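# Unload four cartons from pallet onto taped table area

## Task

Transfer every one of the four cartons from the pallet to the table. Each must lie flat, stay entirely inside the blue tape outline, rest directly on the table rather than on another carton, and keep the face that was on top at the start still on top. A carton counts only if it stays put on its own once the robot is no longer supporting it. Finish by releasing the suction and moving the tool away.

## Robot and tools

ROBOT. One six-joint arm carries a vacuum tool, not a gripper. The controlled point is the cup point, the middle of the four suction-cup rims. The cups point along the cup point's own +z axis, so facing down means that axis points toward the table. In the cup point's frame the cups sit at x = -35 and +35 mm. Channel a's pair is at y = -70 mm and channel b's pair at y = +70 mm. The tool reaches 148 mm to each side along its y axis. Each cup is 36 mm wide.

FRAME. All poses are in the scene frame, in metres. Its origin is on the table top straight under the arm's base, +z is up, and +y is to the left when facing along +x. Orientations are quaternions written w first: qw, qx, qy, qz. The reported position can be a little off, more so at long reach.

ROW. Every command row has 9 numbers: x, y, z, qw, qx, qy, qz, suction_a, suction_b. The first seven are an absolute pose for the cup point (a target, not an offset). The last two range from -1 to 1. 1 asks for full vacuum on that channel, a fraction asks for part of it, and 0.01 or less switches it off. A channel keeps its last setting. Repeat the wanted quaternion in every row, because the reported one drifts.

execute_actions. Argument "actions" is a list holding zero or one item. An empty list just returns the state. {"rows": [...], "steps": n} plays up to 15 rows, one per 1/30 s step, with n at most 15; if there are fewer rows than steps, the last row repeats. {"steps": n} with no rows is a wait of up to 300 steps, counted from the previous result, so your reply time uses some of it. A row is refused outright if its position lies more than 0.6 m from the last reported position along any cup-point axis. Each step, the command is also trimmed to within 100 mm and 16 degrees of the measured pose, so far targets need several calls. Optional "pictures" (true or false) controls images.

move. Argument "target" is one 9-number row as above, an absolute pose. The cup point follows a straight path lasting 0.5 to 10 s. "speed" is in m/s, 0.002 to 0.5, default 0.25; turning is capped at twice that in rad/s. The suction values are applied when the move begins. Optional "stop_force" (13 to 80 N) ends the path once the wrist sensor feels that much extra push against the direction of travel for two steps. The arm then steps back slightly and holds. Use it only at very low speed, only on moves that do not rotate the tool, and never when lifting off something you are pressing on. The result adds a "move:" line: done, contact, held, off_target, moving or fault, plus any limits (paced = pose trimmed; held = some steps blocked, after which the arm may jump quickly).

wait. Argument "seconds", 0 to 10. Nothing new is sent meanwhile.

zoom_image. Arguments "camera" (cam_high, cam_low or cam_wrist) and "region" [x0, y0, x1, y1] in image pixels from the top-left, at most 504 by 504. All three images are 896x504. Calibration data for each camera is given and can be slightly off.

finished_scene. Argument "scene": the number of the current scene. It ends that scene for good and reports success, so call it only after the cartons are placed, released, and the tool is clear.

RESULTS. The state gives cup point position, quaternion and velocities; joint positions and torques (noisy, not a contact gauge); wrist force and torque along the tool's own axes (noise up to about 3.4 N, offset up to about 5.5 N, saturating near 100 N; "no reading" is harmless). suction_measured_a/b show the vacuum reached; part_present_a/b switch to 1 at 0.54 and back to 0 below 0.49. "HELD" marks steps the clearance check blocked; "pose unreachable" means the check altered a command. "Hand target" is where the controller is driving now.

PICKING. Press both cup pairs of an active channel fully onto a smooth flat face, away from edges, seams or holes. A cup over nothing on an active channel steals all the pump's flow from the other. Held objects ride up to 12 mm closer because cups shrink. To release, set the carton down so it rests, switch both channels off, then rise at least 15 mm. A cup sealed on the table pins the tool; switch that channel off.

AVOID. The arm is stiff: commanding even slightly past a firm surface can fault. A joint overload or 150 N on the arm freezes it for 10 s. Approach contacts slowly. Do not knock or drop anything off the table. Motors heat while holding loads; a MOTOR HOT line appears at 70 °C and at 85 °C the brakes lock until cool. Objects may occasionally be nudged by outside pushes, and the simulation keeps running while you reply.

Each tool is called by a JSON object that holds its "api" and its "payload".

## Session

{"api": "execute_actions", "payload": {"actions": []}}

Scene clock: 0.00 s of 9400.00 s.
end_effector_position=(+0.6265, +0.0089, +0.5003) suction_measured_a=0.00 part_present_a=0 suction_measured_b=0.00 part_present_b=0 end_effector_quat_wxyz=(+0.002, +0.703, +0.711, +0.002) end_effector_velocity=(-0.000, +0.000, -0.000) end_effector_angular_velocity=(+0.000, +0.001, +0.001)
Joint positions: [-0.282 -1.702  1.856 -1.725 -1.57  -1.85 ]
Joint velocities: [-0.    -0.     0.     0.001 -0.    -0.001]
Joint torques (N m, as the arm reports them, + toward a larger angle): no reading
Wrist force (N, on the end effector, along its own x y z axes, offset not removed): no reading
Wrist torque (N m, same axes, about the end effector's origin, offset not removed): no reading
Hand target: +0.626, +0.009, +0.500; +0.002, +0.703, +0.711, +0.002

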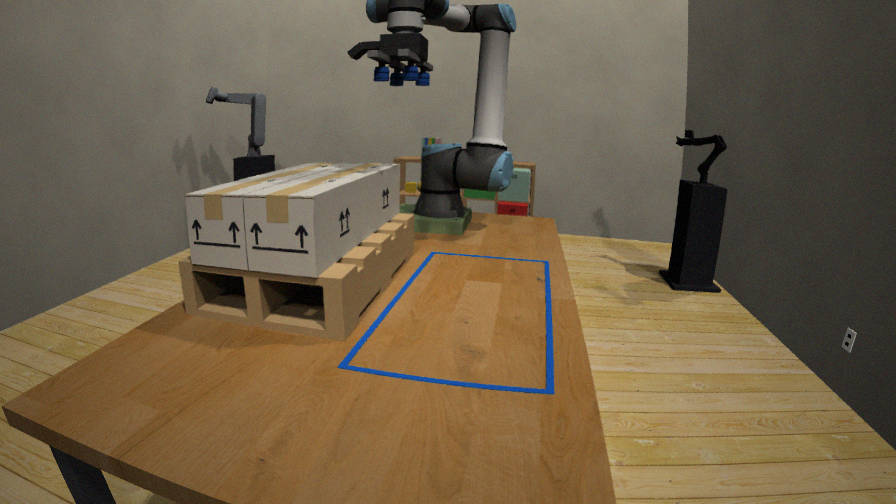

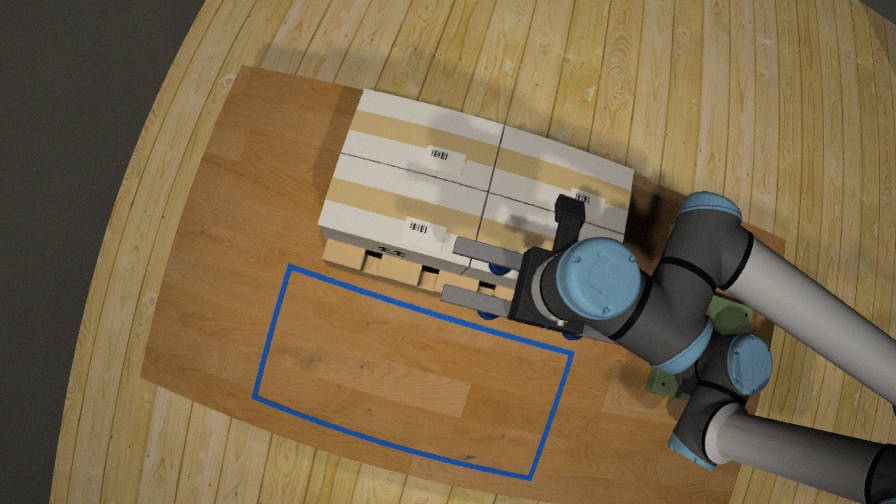

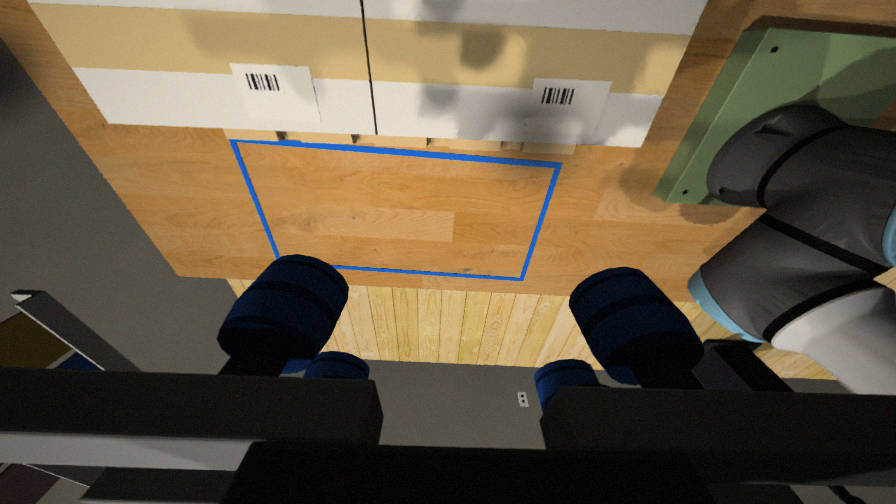

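{"api": "zoom_image", "payload": {"camera": "cam_high", "region": [300, 70, 660, 310]}}

{"api": "move", "payload": {"target": [0.70,-0.30,0.55,0,0.7071,0.7071,0,0,0]}}

Region (300, 70, 660, 310) of cam_high's 896x504 image, scaled by 1.400, with more detail than that image has.

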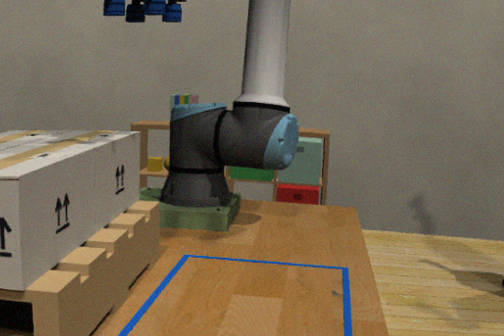

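Scene clock: 19.17 s of 9400.00 s.
end_effector_position=(+0.6995, -0.3001, +0.5499) suction_measured_a=0.00 part_present_a=0 suction_measured_b=0.00 part_present_b=0 end_effector_quat_wxyz=(+0.000, +0.707, +0.707, +0.000) end_effector_velocity=(+0.000, -0.001, -0.001) end_effector_angular_velocity=(+0.001, +0.000, +0.000)
Joint positions: [-0.648 -1.481  1.553 -1.638 -1.574 -2.204]
Joint velocities: [-0.001  0.002 -0.001  0.     0.001 -0.001]
Joint torques (N m, as the arm reports them, + toward a larger angle): [-20.44 -47.14 -60.85  -2.46  -2.14  -3.01]
Wrist force (N, on the end effector, along its own x y z axes, offset not removed): [-1.7 -1.4 -3.1]
Wrist torque (N m, same axes, about the end effector's origin, offset not removed): [0.03 0.47 0.22]
Hand target: +0.700, -0.300, +0.550; +0.000, +0.707, +0.707, +0.000
Off the commanded pose: 0.001 m, 0 deg.
After step 90, 14.33 s passed at rest.
move: done
camera_calibration (this result's frames):
cam_wrist: T_world_to_cam=[[-0.998879, -0.0445773, 0.0159516, 0.680135], [-0.0272167, 0.816323, 0.576954, -0.00771683], [-0.0387407, 0.575873, -0.816621, 0.786772], [0, 0, 0, 1]] pos_world=[0.709642, -0.416463, 0.636097]

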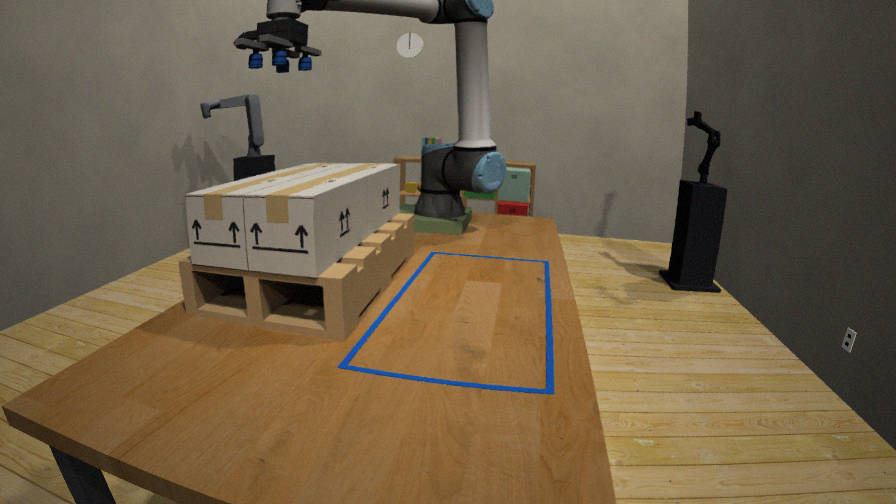

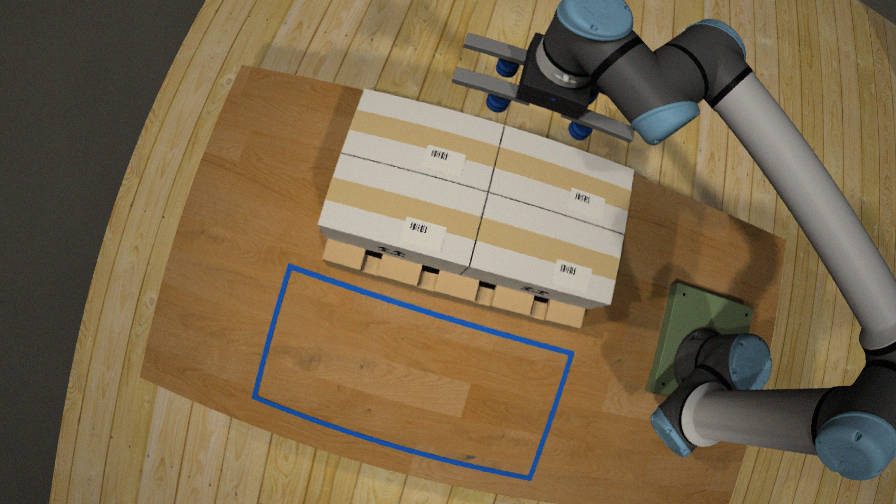

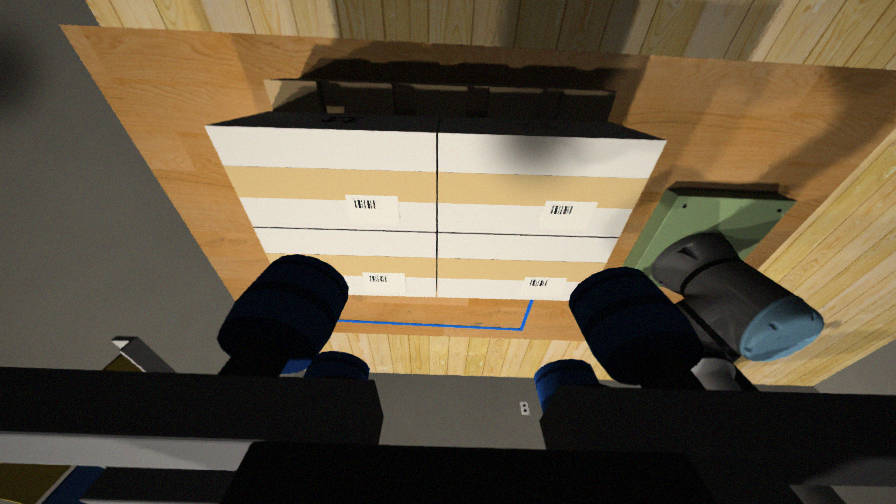

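{"api": "move", "payload": {"target": [0.86,-0.132,0.33,0,0.7071,0.7071,0,0,0]}}

{"api": "move", "payload": {"target": [0.86,-0.132,0.25,0,0.7071,0.7071,0,1,1], "speed": 0.015, "stop_force": 15}}

Scene clock: 35.07 s of 9400.00 s.
end_effector_position=(+0.8601, -0.1322, +0.3301) suction_measured_a=0.00 part_present_a=0 suction_measured_b=0.00 part_present_b=0 end_effector_quat_wxyz=(-0.000, +0.707, +0.707, +0.000) end_effector_velocity=(+0.000, +0.001, -0.002) end_effector_angular_velocity=(+0.002, +0.001, +0.002)
Joint positions: [-0.368 -1.219  1.627 -1.973 -1.572 -1.924]
Joint velocities: [ 0.001  0.002  0.001 -0.     0.001 -0.001]
Joint torques (N m, as the arm reports them, + toward a larger angle): [ 13.96 -65.13 -56.76  -7.12  -4.06   3.71]
Wrist force (N, on the end effector, along its own x y z axes, offset not removed): [-3.2 -7.5 -5.2]
Wrist torque (N m, same axes, about the end effector's origin, offset not removed): [-0.93 0.76 0.31]
Hand target: +0.860, -0.132, +0.330; -0.000, +0.707, +0.707, -0.000
Off the commanded pose: 0.000 m, 0 deg.
After step 90, 11.07 s passed at rest.
move: done
camera_calibration (this result's frames):
cam_wrist: T_world_to_cam=[[-0.998874, -0.044568, 0.0162563, 0.851402], [-0.0270296, 0.816272, 0.577035, -0.013761], [-0.0389869, 0.575946, -0.816557, 0.516976], [0, 0, 0, 1]] pos_world=[0.870226, -0.248573, 0.416241]

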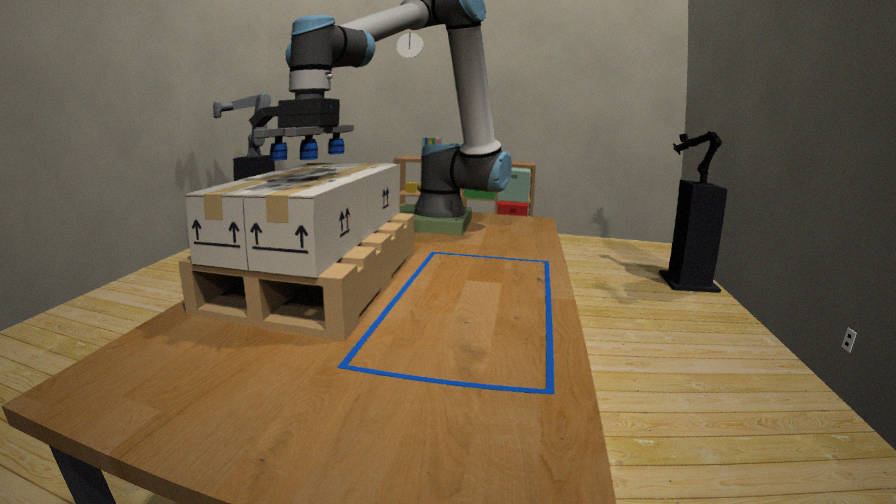

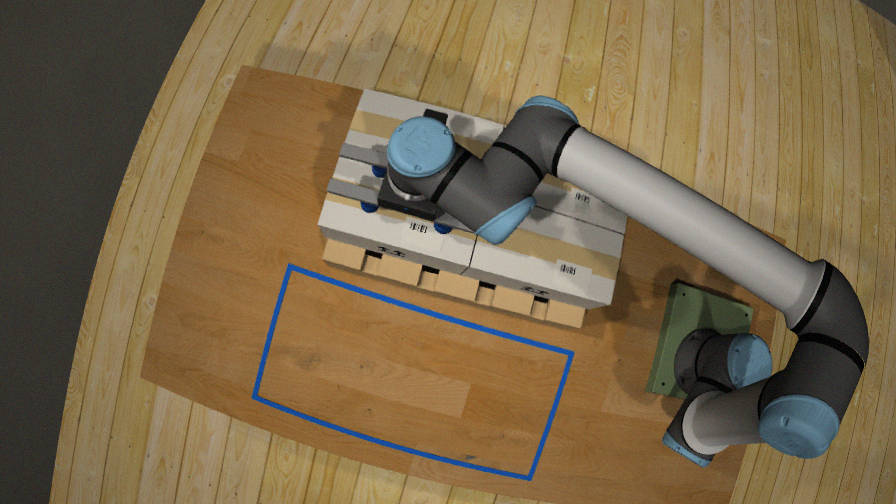

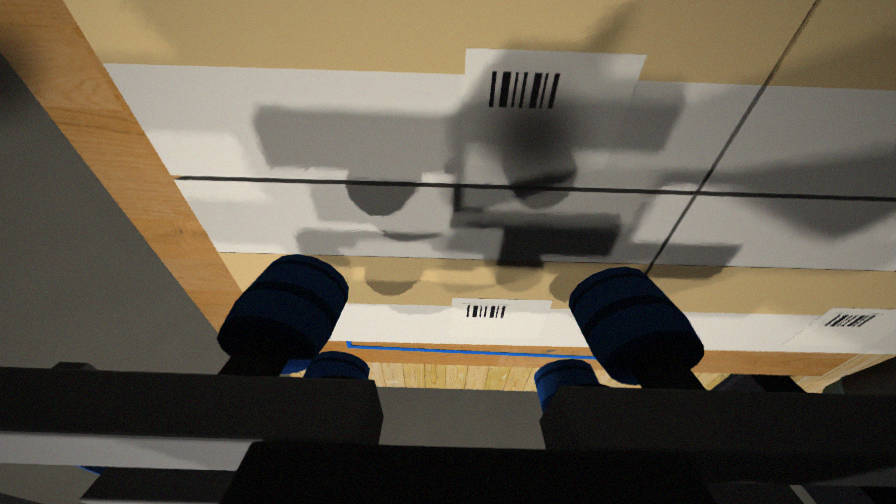

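Scene clock: 40.13 s of 9400.00 s.
end_effector_position=(+0.8601, -0.1321, +0.2602) suction_measured_a=0.83 part_present_a=1 suction_measured_b=0.83 part_present_b=1 end_effector_quat_wxyz=(+0.000, +0.707, +0.707, +0.000) end_effector_velocity=(-0.000, -0.000, +0.001) end_effector_angular_velocity=(+0.001, +0.003, -0.002)
Joint positions: [-0.368 -1.168  1.691 -2.089 -1.573 -1.924]
Joint velocities: [-0.    -0.    -0.002  0.006 -0.001  0.002]
Joint torques (N m, as the arm reports them, + toward a larger angle): [  0.09 -61.73 -31.5    1.17  -1.71  -2.55]
Wrist force (N, on the end effector, along its own x y z axes, offset not removed): [3.4 -12.2 -47.4]
Wrist torque (N m, same axes, about the end effector's origin, offset not removed): [-0.41 0.57 -0.17]
Hand target: +0.860, -0.132, +0.261; +0.000, +0.707, +0.707, +0.000
Off the commanded pose: 0.010 m, 0 deg.
move: contact
camera_calibration (this result's frames):
cam_wrist: T_world_to_cam=[[-0.998886, -0.0445534, 0.0155347, 0.8528], [-0.0274507, 0.816515, 0.576671, 0.0269818], [-0.038377, 0.575603, -0.816829, 0.459376], [0, 0, 0, 1]] pos_world=[0.87022, -0.248454, 0.346424]

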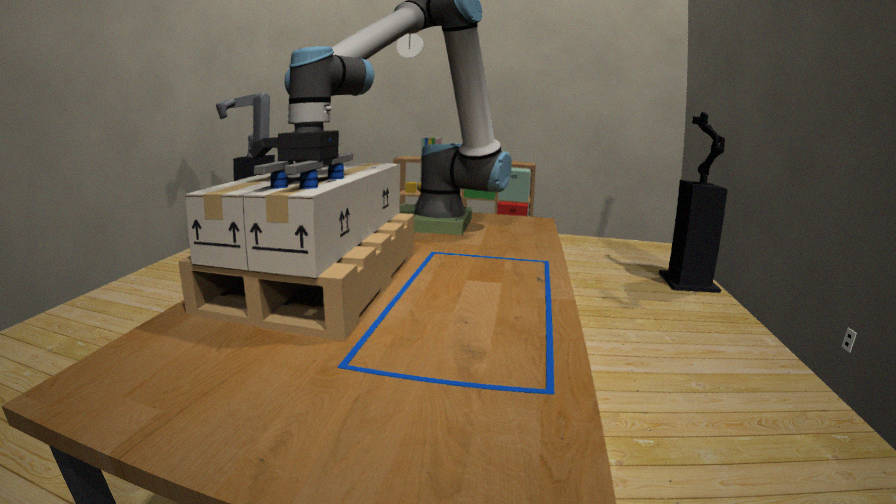

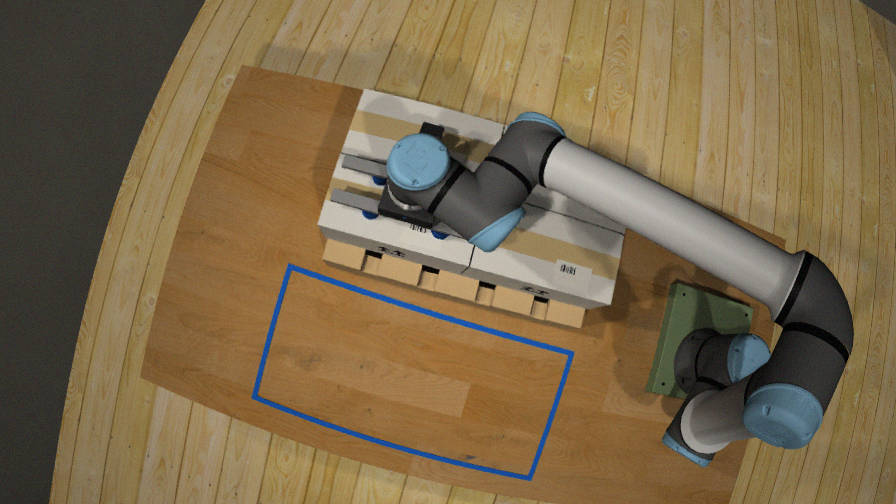

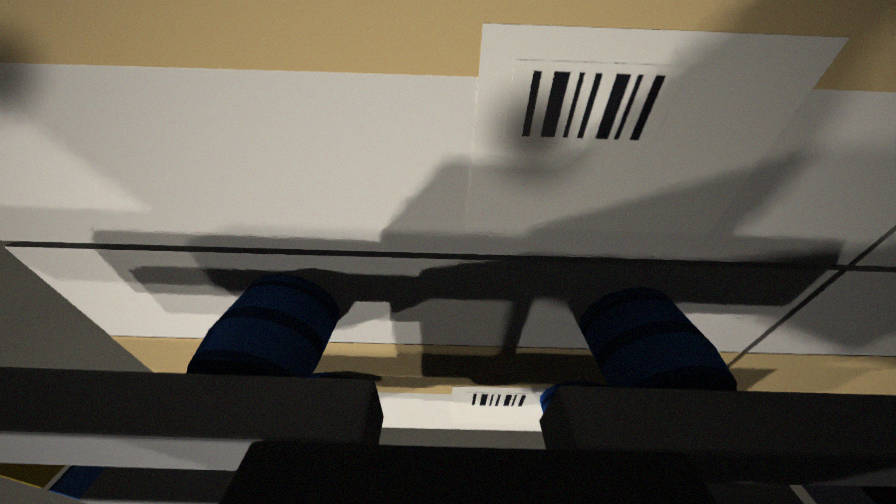

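{"api": "move", "payload": {"target": [0.86,-0.132,0.31,0,0.7071,0.7071,0,1,1], "speed": 0.08}}

{"api": "move", "payload": {"target": [0.875,0.28,0.31,0,0.7071,0.7071,0,1,1], "speed": 0.2}}

{"api": "move", "payload": {"target": [0.875,0.28,0.17,0,0.7071,0.7071,0,1,1], "speed": 0.1}}

Scene clock: 56.67 s of 9400.00 s.
end_effector_position=(+0.8600, -0.1320, +0.3098) suction_measured_a=0.84 part_present_a=1 suction_measured_b=0.84 part_present_b=1 end_effector_quat_wxyz=(-0.000, +0.707, +0.707, -0.000) end_effector_velocity=(-0.000, +0.000, +0.001) end_effector_angular_velocity=(-0.000, +0.001, +0.002)
Joint positions: [-0.368 -1.206  1.647 -2.007 -1.573 -1.924]
Joint velocities: [ 0.    -0.001 -0.001  0.003 -0.001 -0.002]
Joint torques (N m, as the arm reports them, + toward a larger angle): [  13.2  -110.56  -67.05   -4.54    0.58    3.57]
Wrist force (N, on the end effector, along its own x y z axes, offset not removed): [-6.3 -7.4 16.4]
Wrist torque (N m, same axes, about the end effector's origin, offset not removed): [-0.99 0.82 0.25]
Hand target: +0.860, -0.132, +0.310; +0.000, +0.707, +0.707, -0.000
Off the commanded pose: 0.000 m, 0 deg.
move: done
camera_calibration (this result's frames):
cam_wrist: T_world_to_cam=[[-0.998874, -0.0445904, 0.0162273, 0.851708], [-0.027071, 0.816365, 0.576902, -0.00210543], [-0.0389717, 0.575813, -0.816652, 0.500339], [0, 0, 0, 1]] pos_world=[0.870191, -0.248405, 0.395997]

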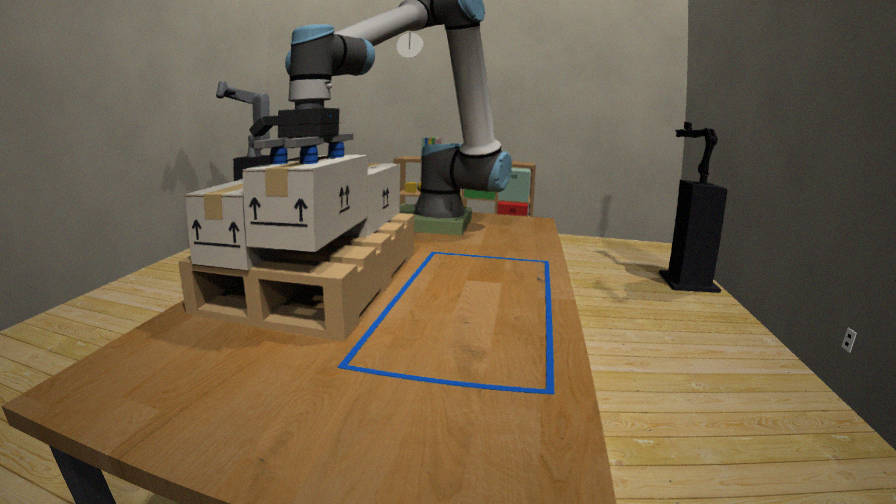

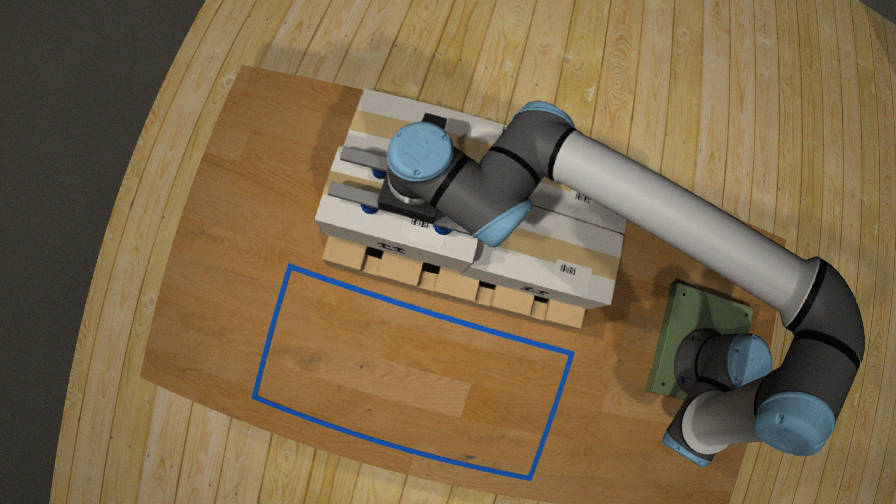

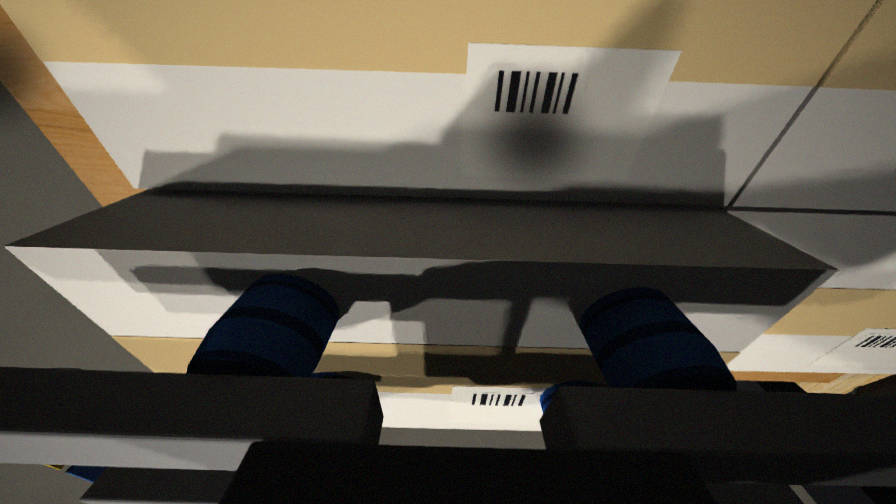

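Scene clock: 59.23 s of 9400.00 s.
end_effector_position=(+0.8756, +0.2798, +0.3100) suction_measured_a=0.84 part_present_a=1 suction_measured_b=0.84 part_present_b=1 end_effector_quat_wxyz=(-0.000, +0.707, +0.707, -0.000) end_effector_velocity=(+0.001, +0.002, +0.001) end_effector_angular_velocity=(+0.000, -0.002, -0.001)
Joint positions: [ 0.103 -1.131  1.538 -1.972 -1.57  -1.453]
Joint velocities: [ 0.002  0.001 -0.003 -0.     0.     0.003]
Joint torques (N m, as the arm reports them, + toward a larger angle): [ 13.27 -87.89 -67.38  -4.86  -4.16   4.03]
Wrist force (N, on the end effector, along its own x y z axes, offset not removed): [-6.1 -2.8 14.5]
Wrist torque (N m, same axes, about the end effector's origin, offset not removed): [-0.12 0.98 0.23]
Hand target: +0.876, +0.280, +0.310; -0.000, +0.707, +0.707, -0.000
Off the commanded pose: 0.001 m, 0 deg.
move: done
camera_calibration (this result's frames):
cam_wrist: T_world_to_cam=[[-0.998871, -0.0445623, 0.016475, 0.885549], [-0.0269034, 0.816342, 0.576941, -0.338158], [-0.0391591, 0.575846, -0.816619, 0.264067], [0, 0, 0, 1]] pos_world=[0.885792, 0.163453, 0.396151]

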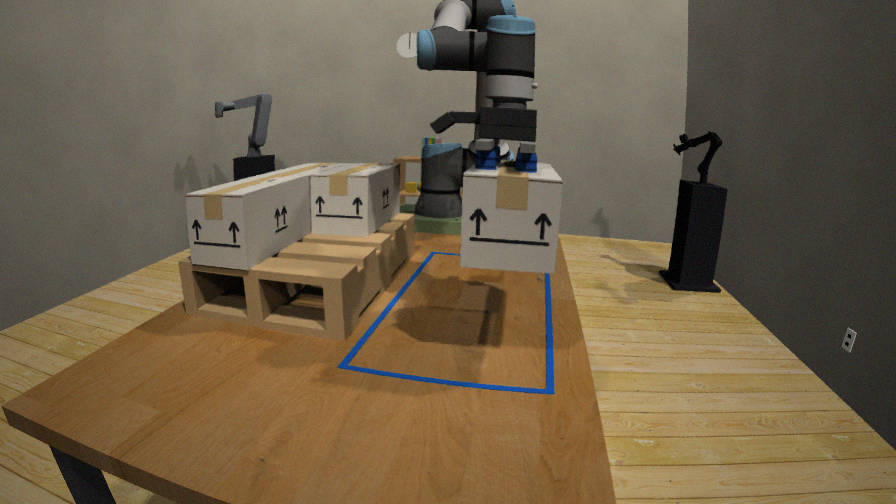

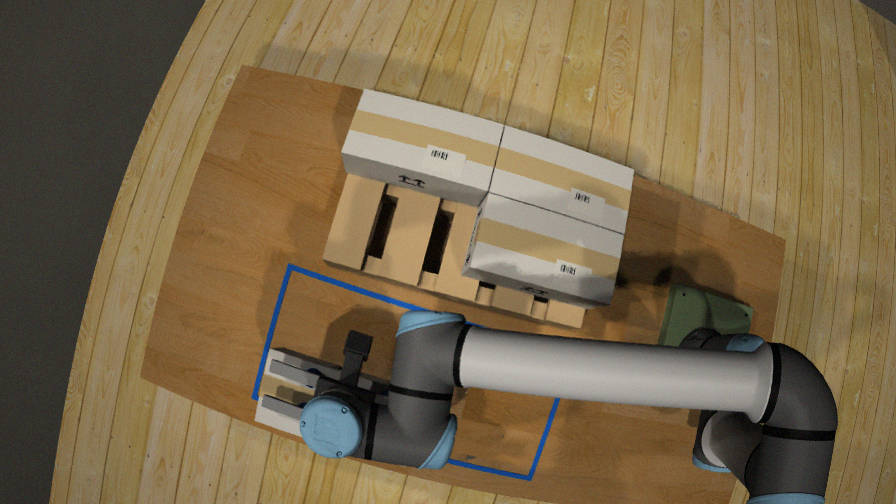

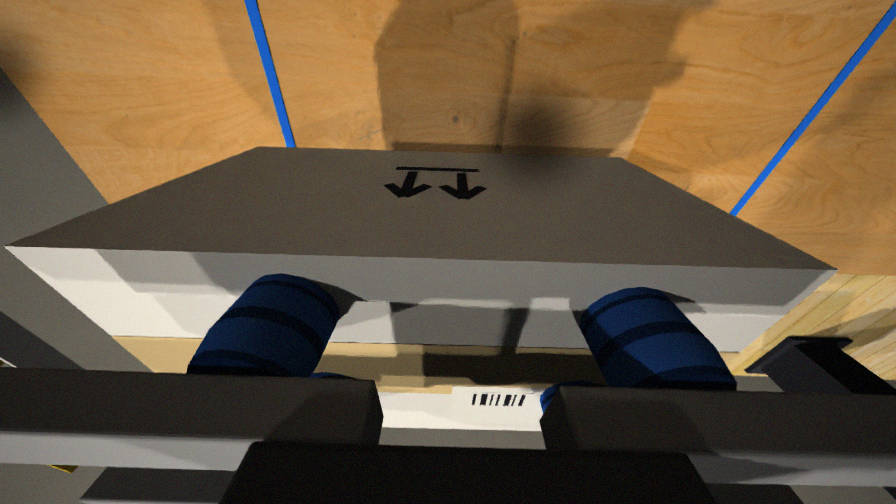

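Scene clock: 61.07 s of 9400.00 s.
end_effector_position=(+0.8749, +0.2800, +0.1702) suction_measured_a=0.84 part_present_a=1 suction_measured_b=0.84 part_present_b=1 end_effector_quat_wxyz=(+0.000, +0.707, +0.707, +0.000) end_effector_velocity=(+0.000, -0.000, -0.001) end_effector_angular_velocity=(-0.000, -0.001, -0.001)
Joint positions: [ 0.103 -1.021  1.645 -2.189 -1.57  -1.452]
Joint velocities: [ 0.     0.001  0.001 -0.003 -0.     0.001]
Joint torques (N m, as the arm reports them, + toward a larger angle): [ 14.89 -95.11 -47.84  -9.71  -3.86   3.83]
Wrist force (N, on the end effector, along its own x y z axes, offset not removed): [-5.6 -1.1 15.6]
Wrist torque (N m, same axes, about the end effector's origin, offset not removed): [-0.02 0.67 0.38]
Hand target: +0.875, +0.280, +0.170; -0.000, +0.707, +0.707, -0.000
Off the commanded pose: 0.000 m, 0 deg.
move: done
camera_calibration (this result's frames):
cam_wrist: T_world_to_cam=[[-0.998875, -0.0445705, 0.016168, 0.887222], [-0.0270874, 0.816343, 0.576932, -0.257478], [-0.0389128, 0.575846, -0.816632, 0.149574], [0, 0, 0, 1]] pos_world=[0.88507, 0.163603, 0.25635]

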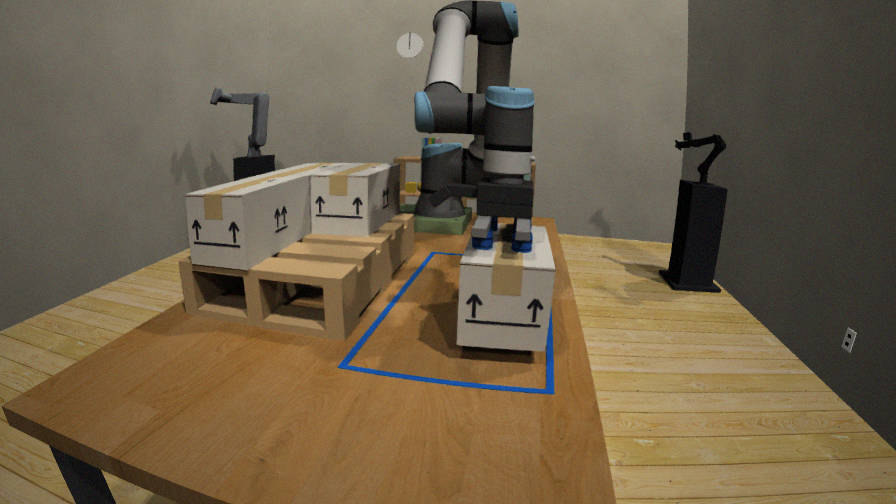

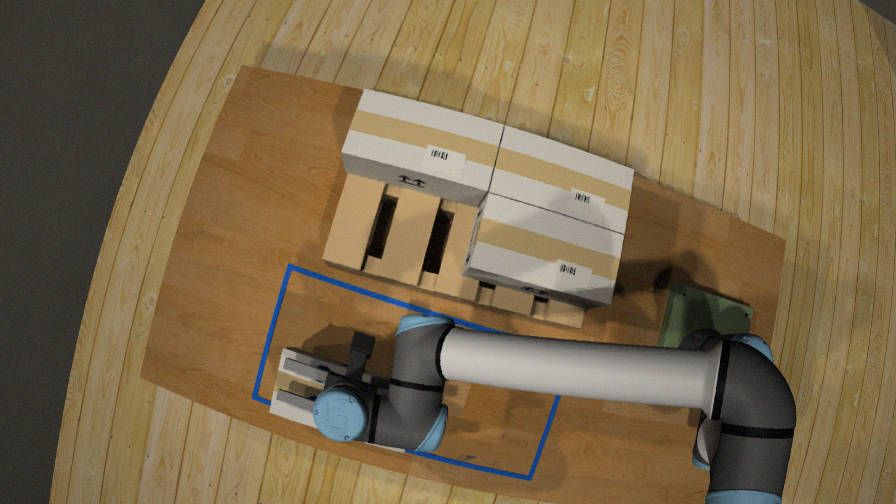

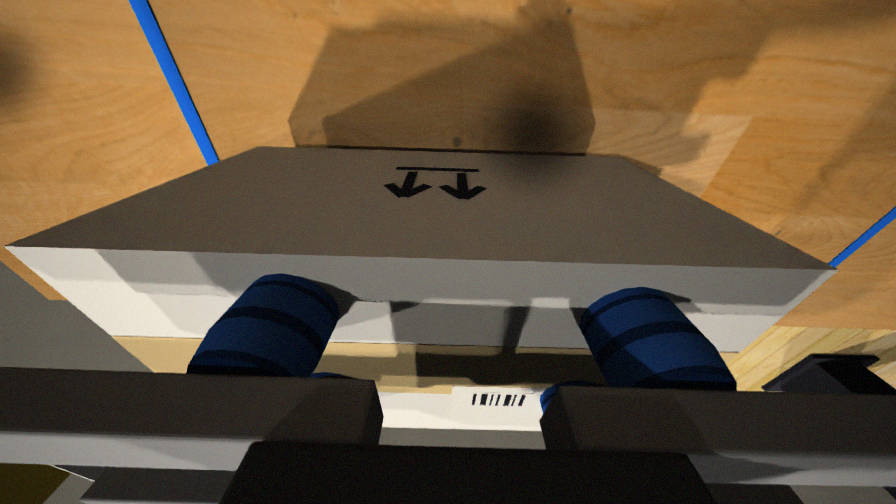

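{"api": "zoom_image", "payload": {"camera": "cam_low", "region": [420, 220, 620, 410]}}

{"api": "zoom_image", "payload": {"camera": "cam_high", "region": [220, 320, 580, 500]}}

Region (420, 220, 620, 410) of cam_low's 896x504 image, scaled by 2.520, with more detail than that image has; it fills the top 479 rows of this view, and the rest is white.

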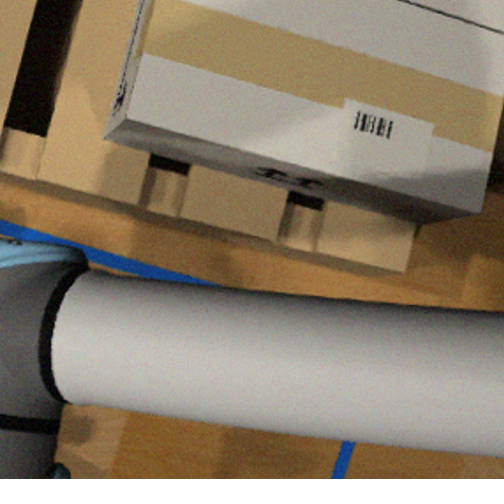

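Region (220, 320, 580, 500) of cam_high's 896x504 image, scaled by 1.400, with more detail than that image has.

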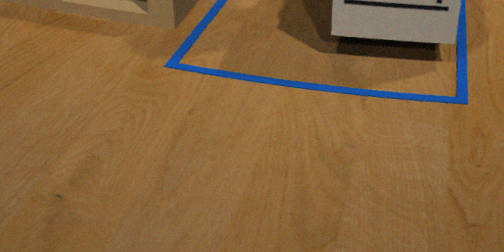

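{"api": "move", "payload": {"target": [0.875,0.277,0.13,0,0.7071,0.7071,0,1,1], "speed": 0.01, "stop_force": 15}}

{"api": "zoom_image", "payload": {"camera": "cam_high", "region": [320, 230, 600, 410]}}

Scene clock: 74.30 s of 9400.00 s.
end_effector_position=(+0.8751, +0.2775, +0.1367) suction_measured_a=0.84 part_present_a=1 suction_measured_b=0.84 part_present_b=1 end_effector_quat_wxyz=(+0.000, +0.707, +0.707, +0.000) end_effector_velocity=(-0.001, +0.000, -0.000) end_effector_angular_velocity=(+0.000, +0.004, -0.000)
Joint positions: [ 0.1   -0.989  1.663 -2.24  -1.57  -1.455]
Joint velocities: [ 0.    -0.001  0.     0.005  0.001  0.001]
Joint torques (N m, as the arm reports them, + toward a larger angle): [-11.27 -96.13 -37.3    1.57  -4.04  -1.3 ]
Wrist force (N, on the end effector, along its own x y z axes, offset not removed): [-1.4 7.2 -14.8]
Wrist torque (N m, same axes, about the end effector's origin, offset not removed): [-0.98 1.32 -0.05]
Hand target: +0.875, +0.278, +0.137; +0.000, +0.707, +0.707, +0.000
Off the commanded pose: 0.007 m, 0 deg.
move: contact
camera_calibration (this result's frames):
cam_wrist: T_world_to_cam=[[-0.99888, -0.0445975, 0.0157911, 0.887893], [-0.027326, 0.816323, 0.576949, -0.235855], [-0.0386211, 0.575871, -0.816628, 0.123399], [0, 0, 0, 1]] pos_world=[0.88522, 0.16107, 0.222826]

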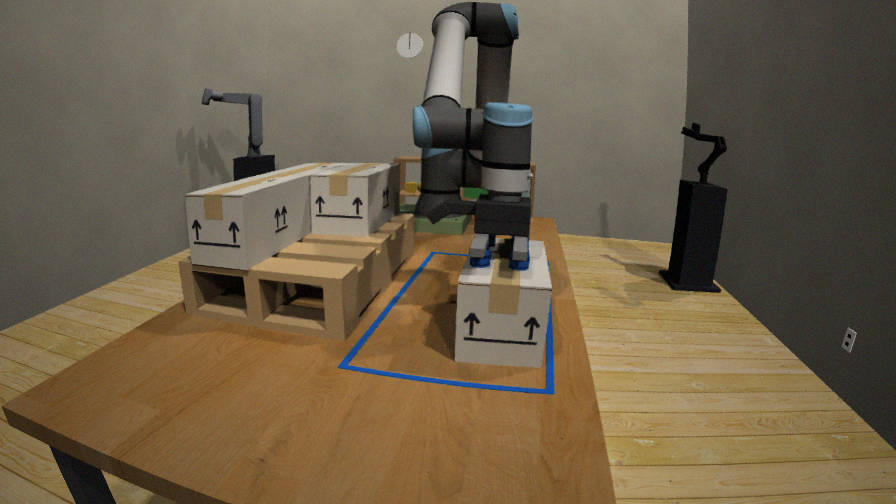

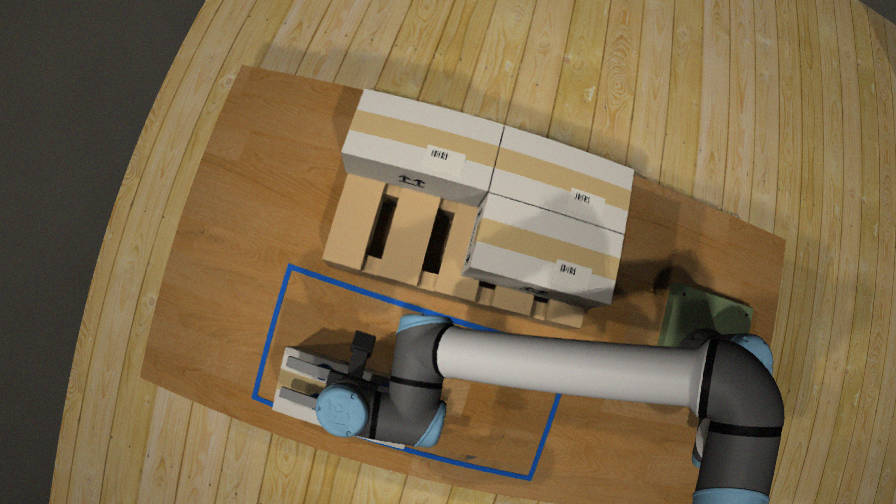

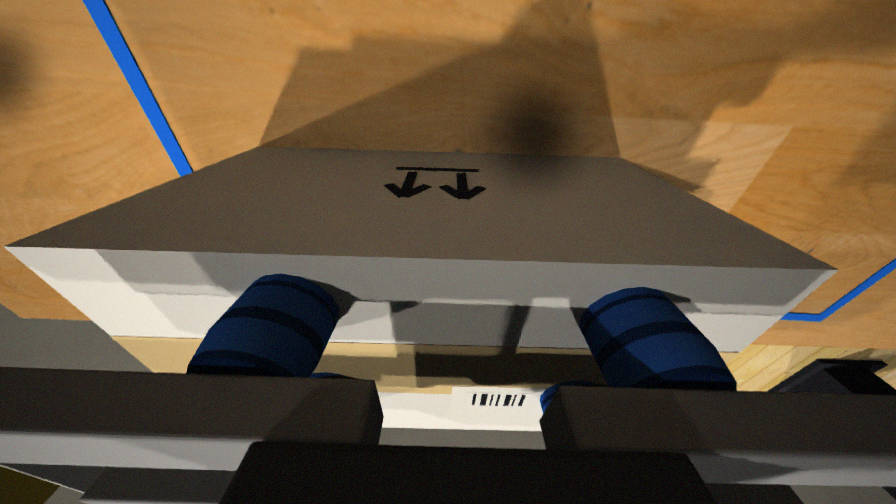

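Region (320, 230, 600, 410) of cam_high's 896x504 image, scaled by 1.800, with more detail than that image has; it fills the top 324 rows of this view, and the rest is white.

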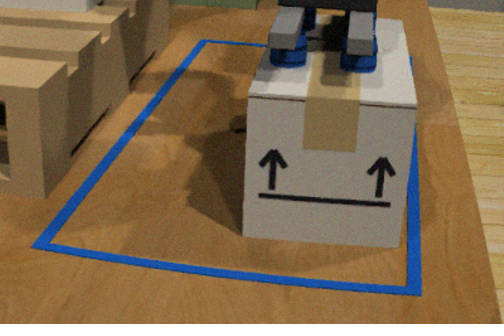

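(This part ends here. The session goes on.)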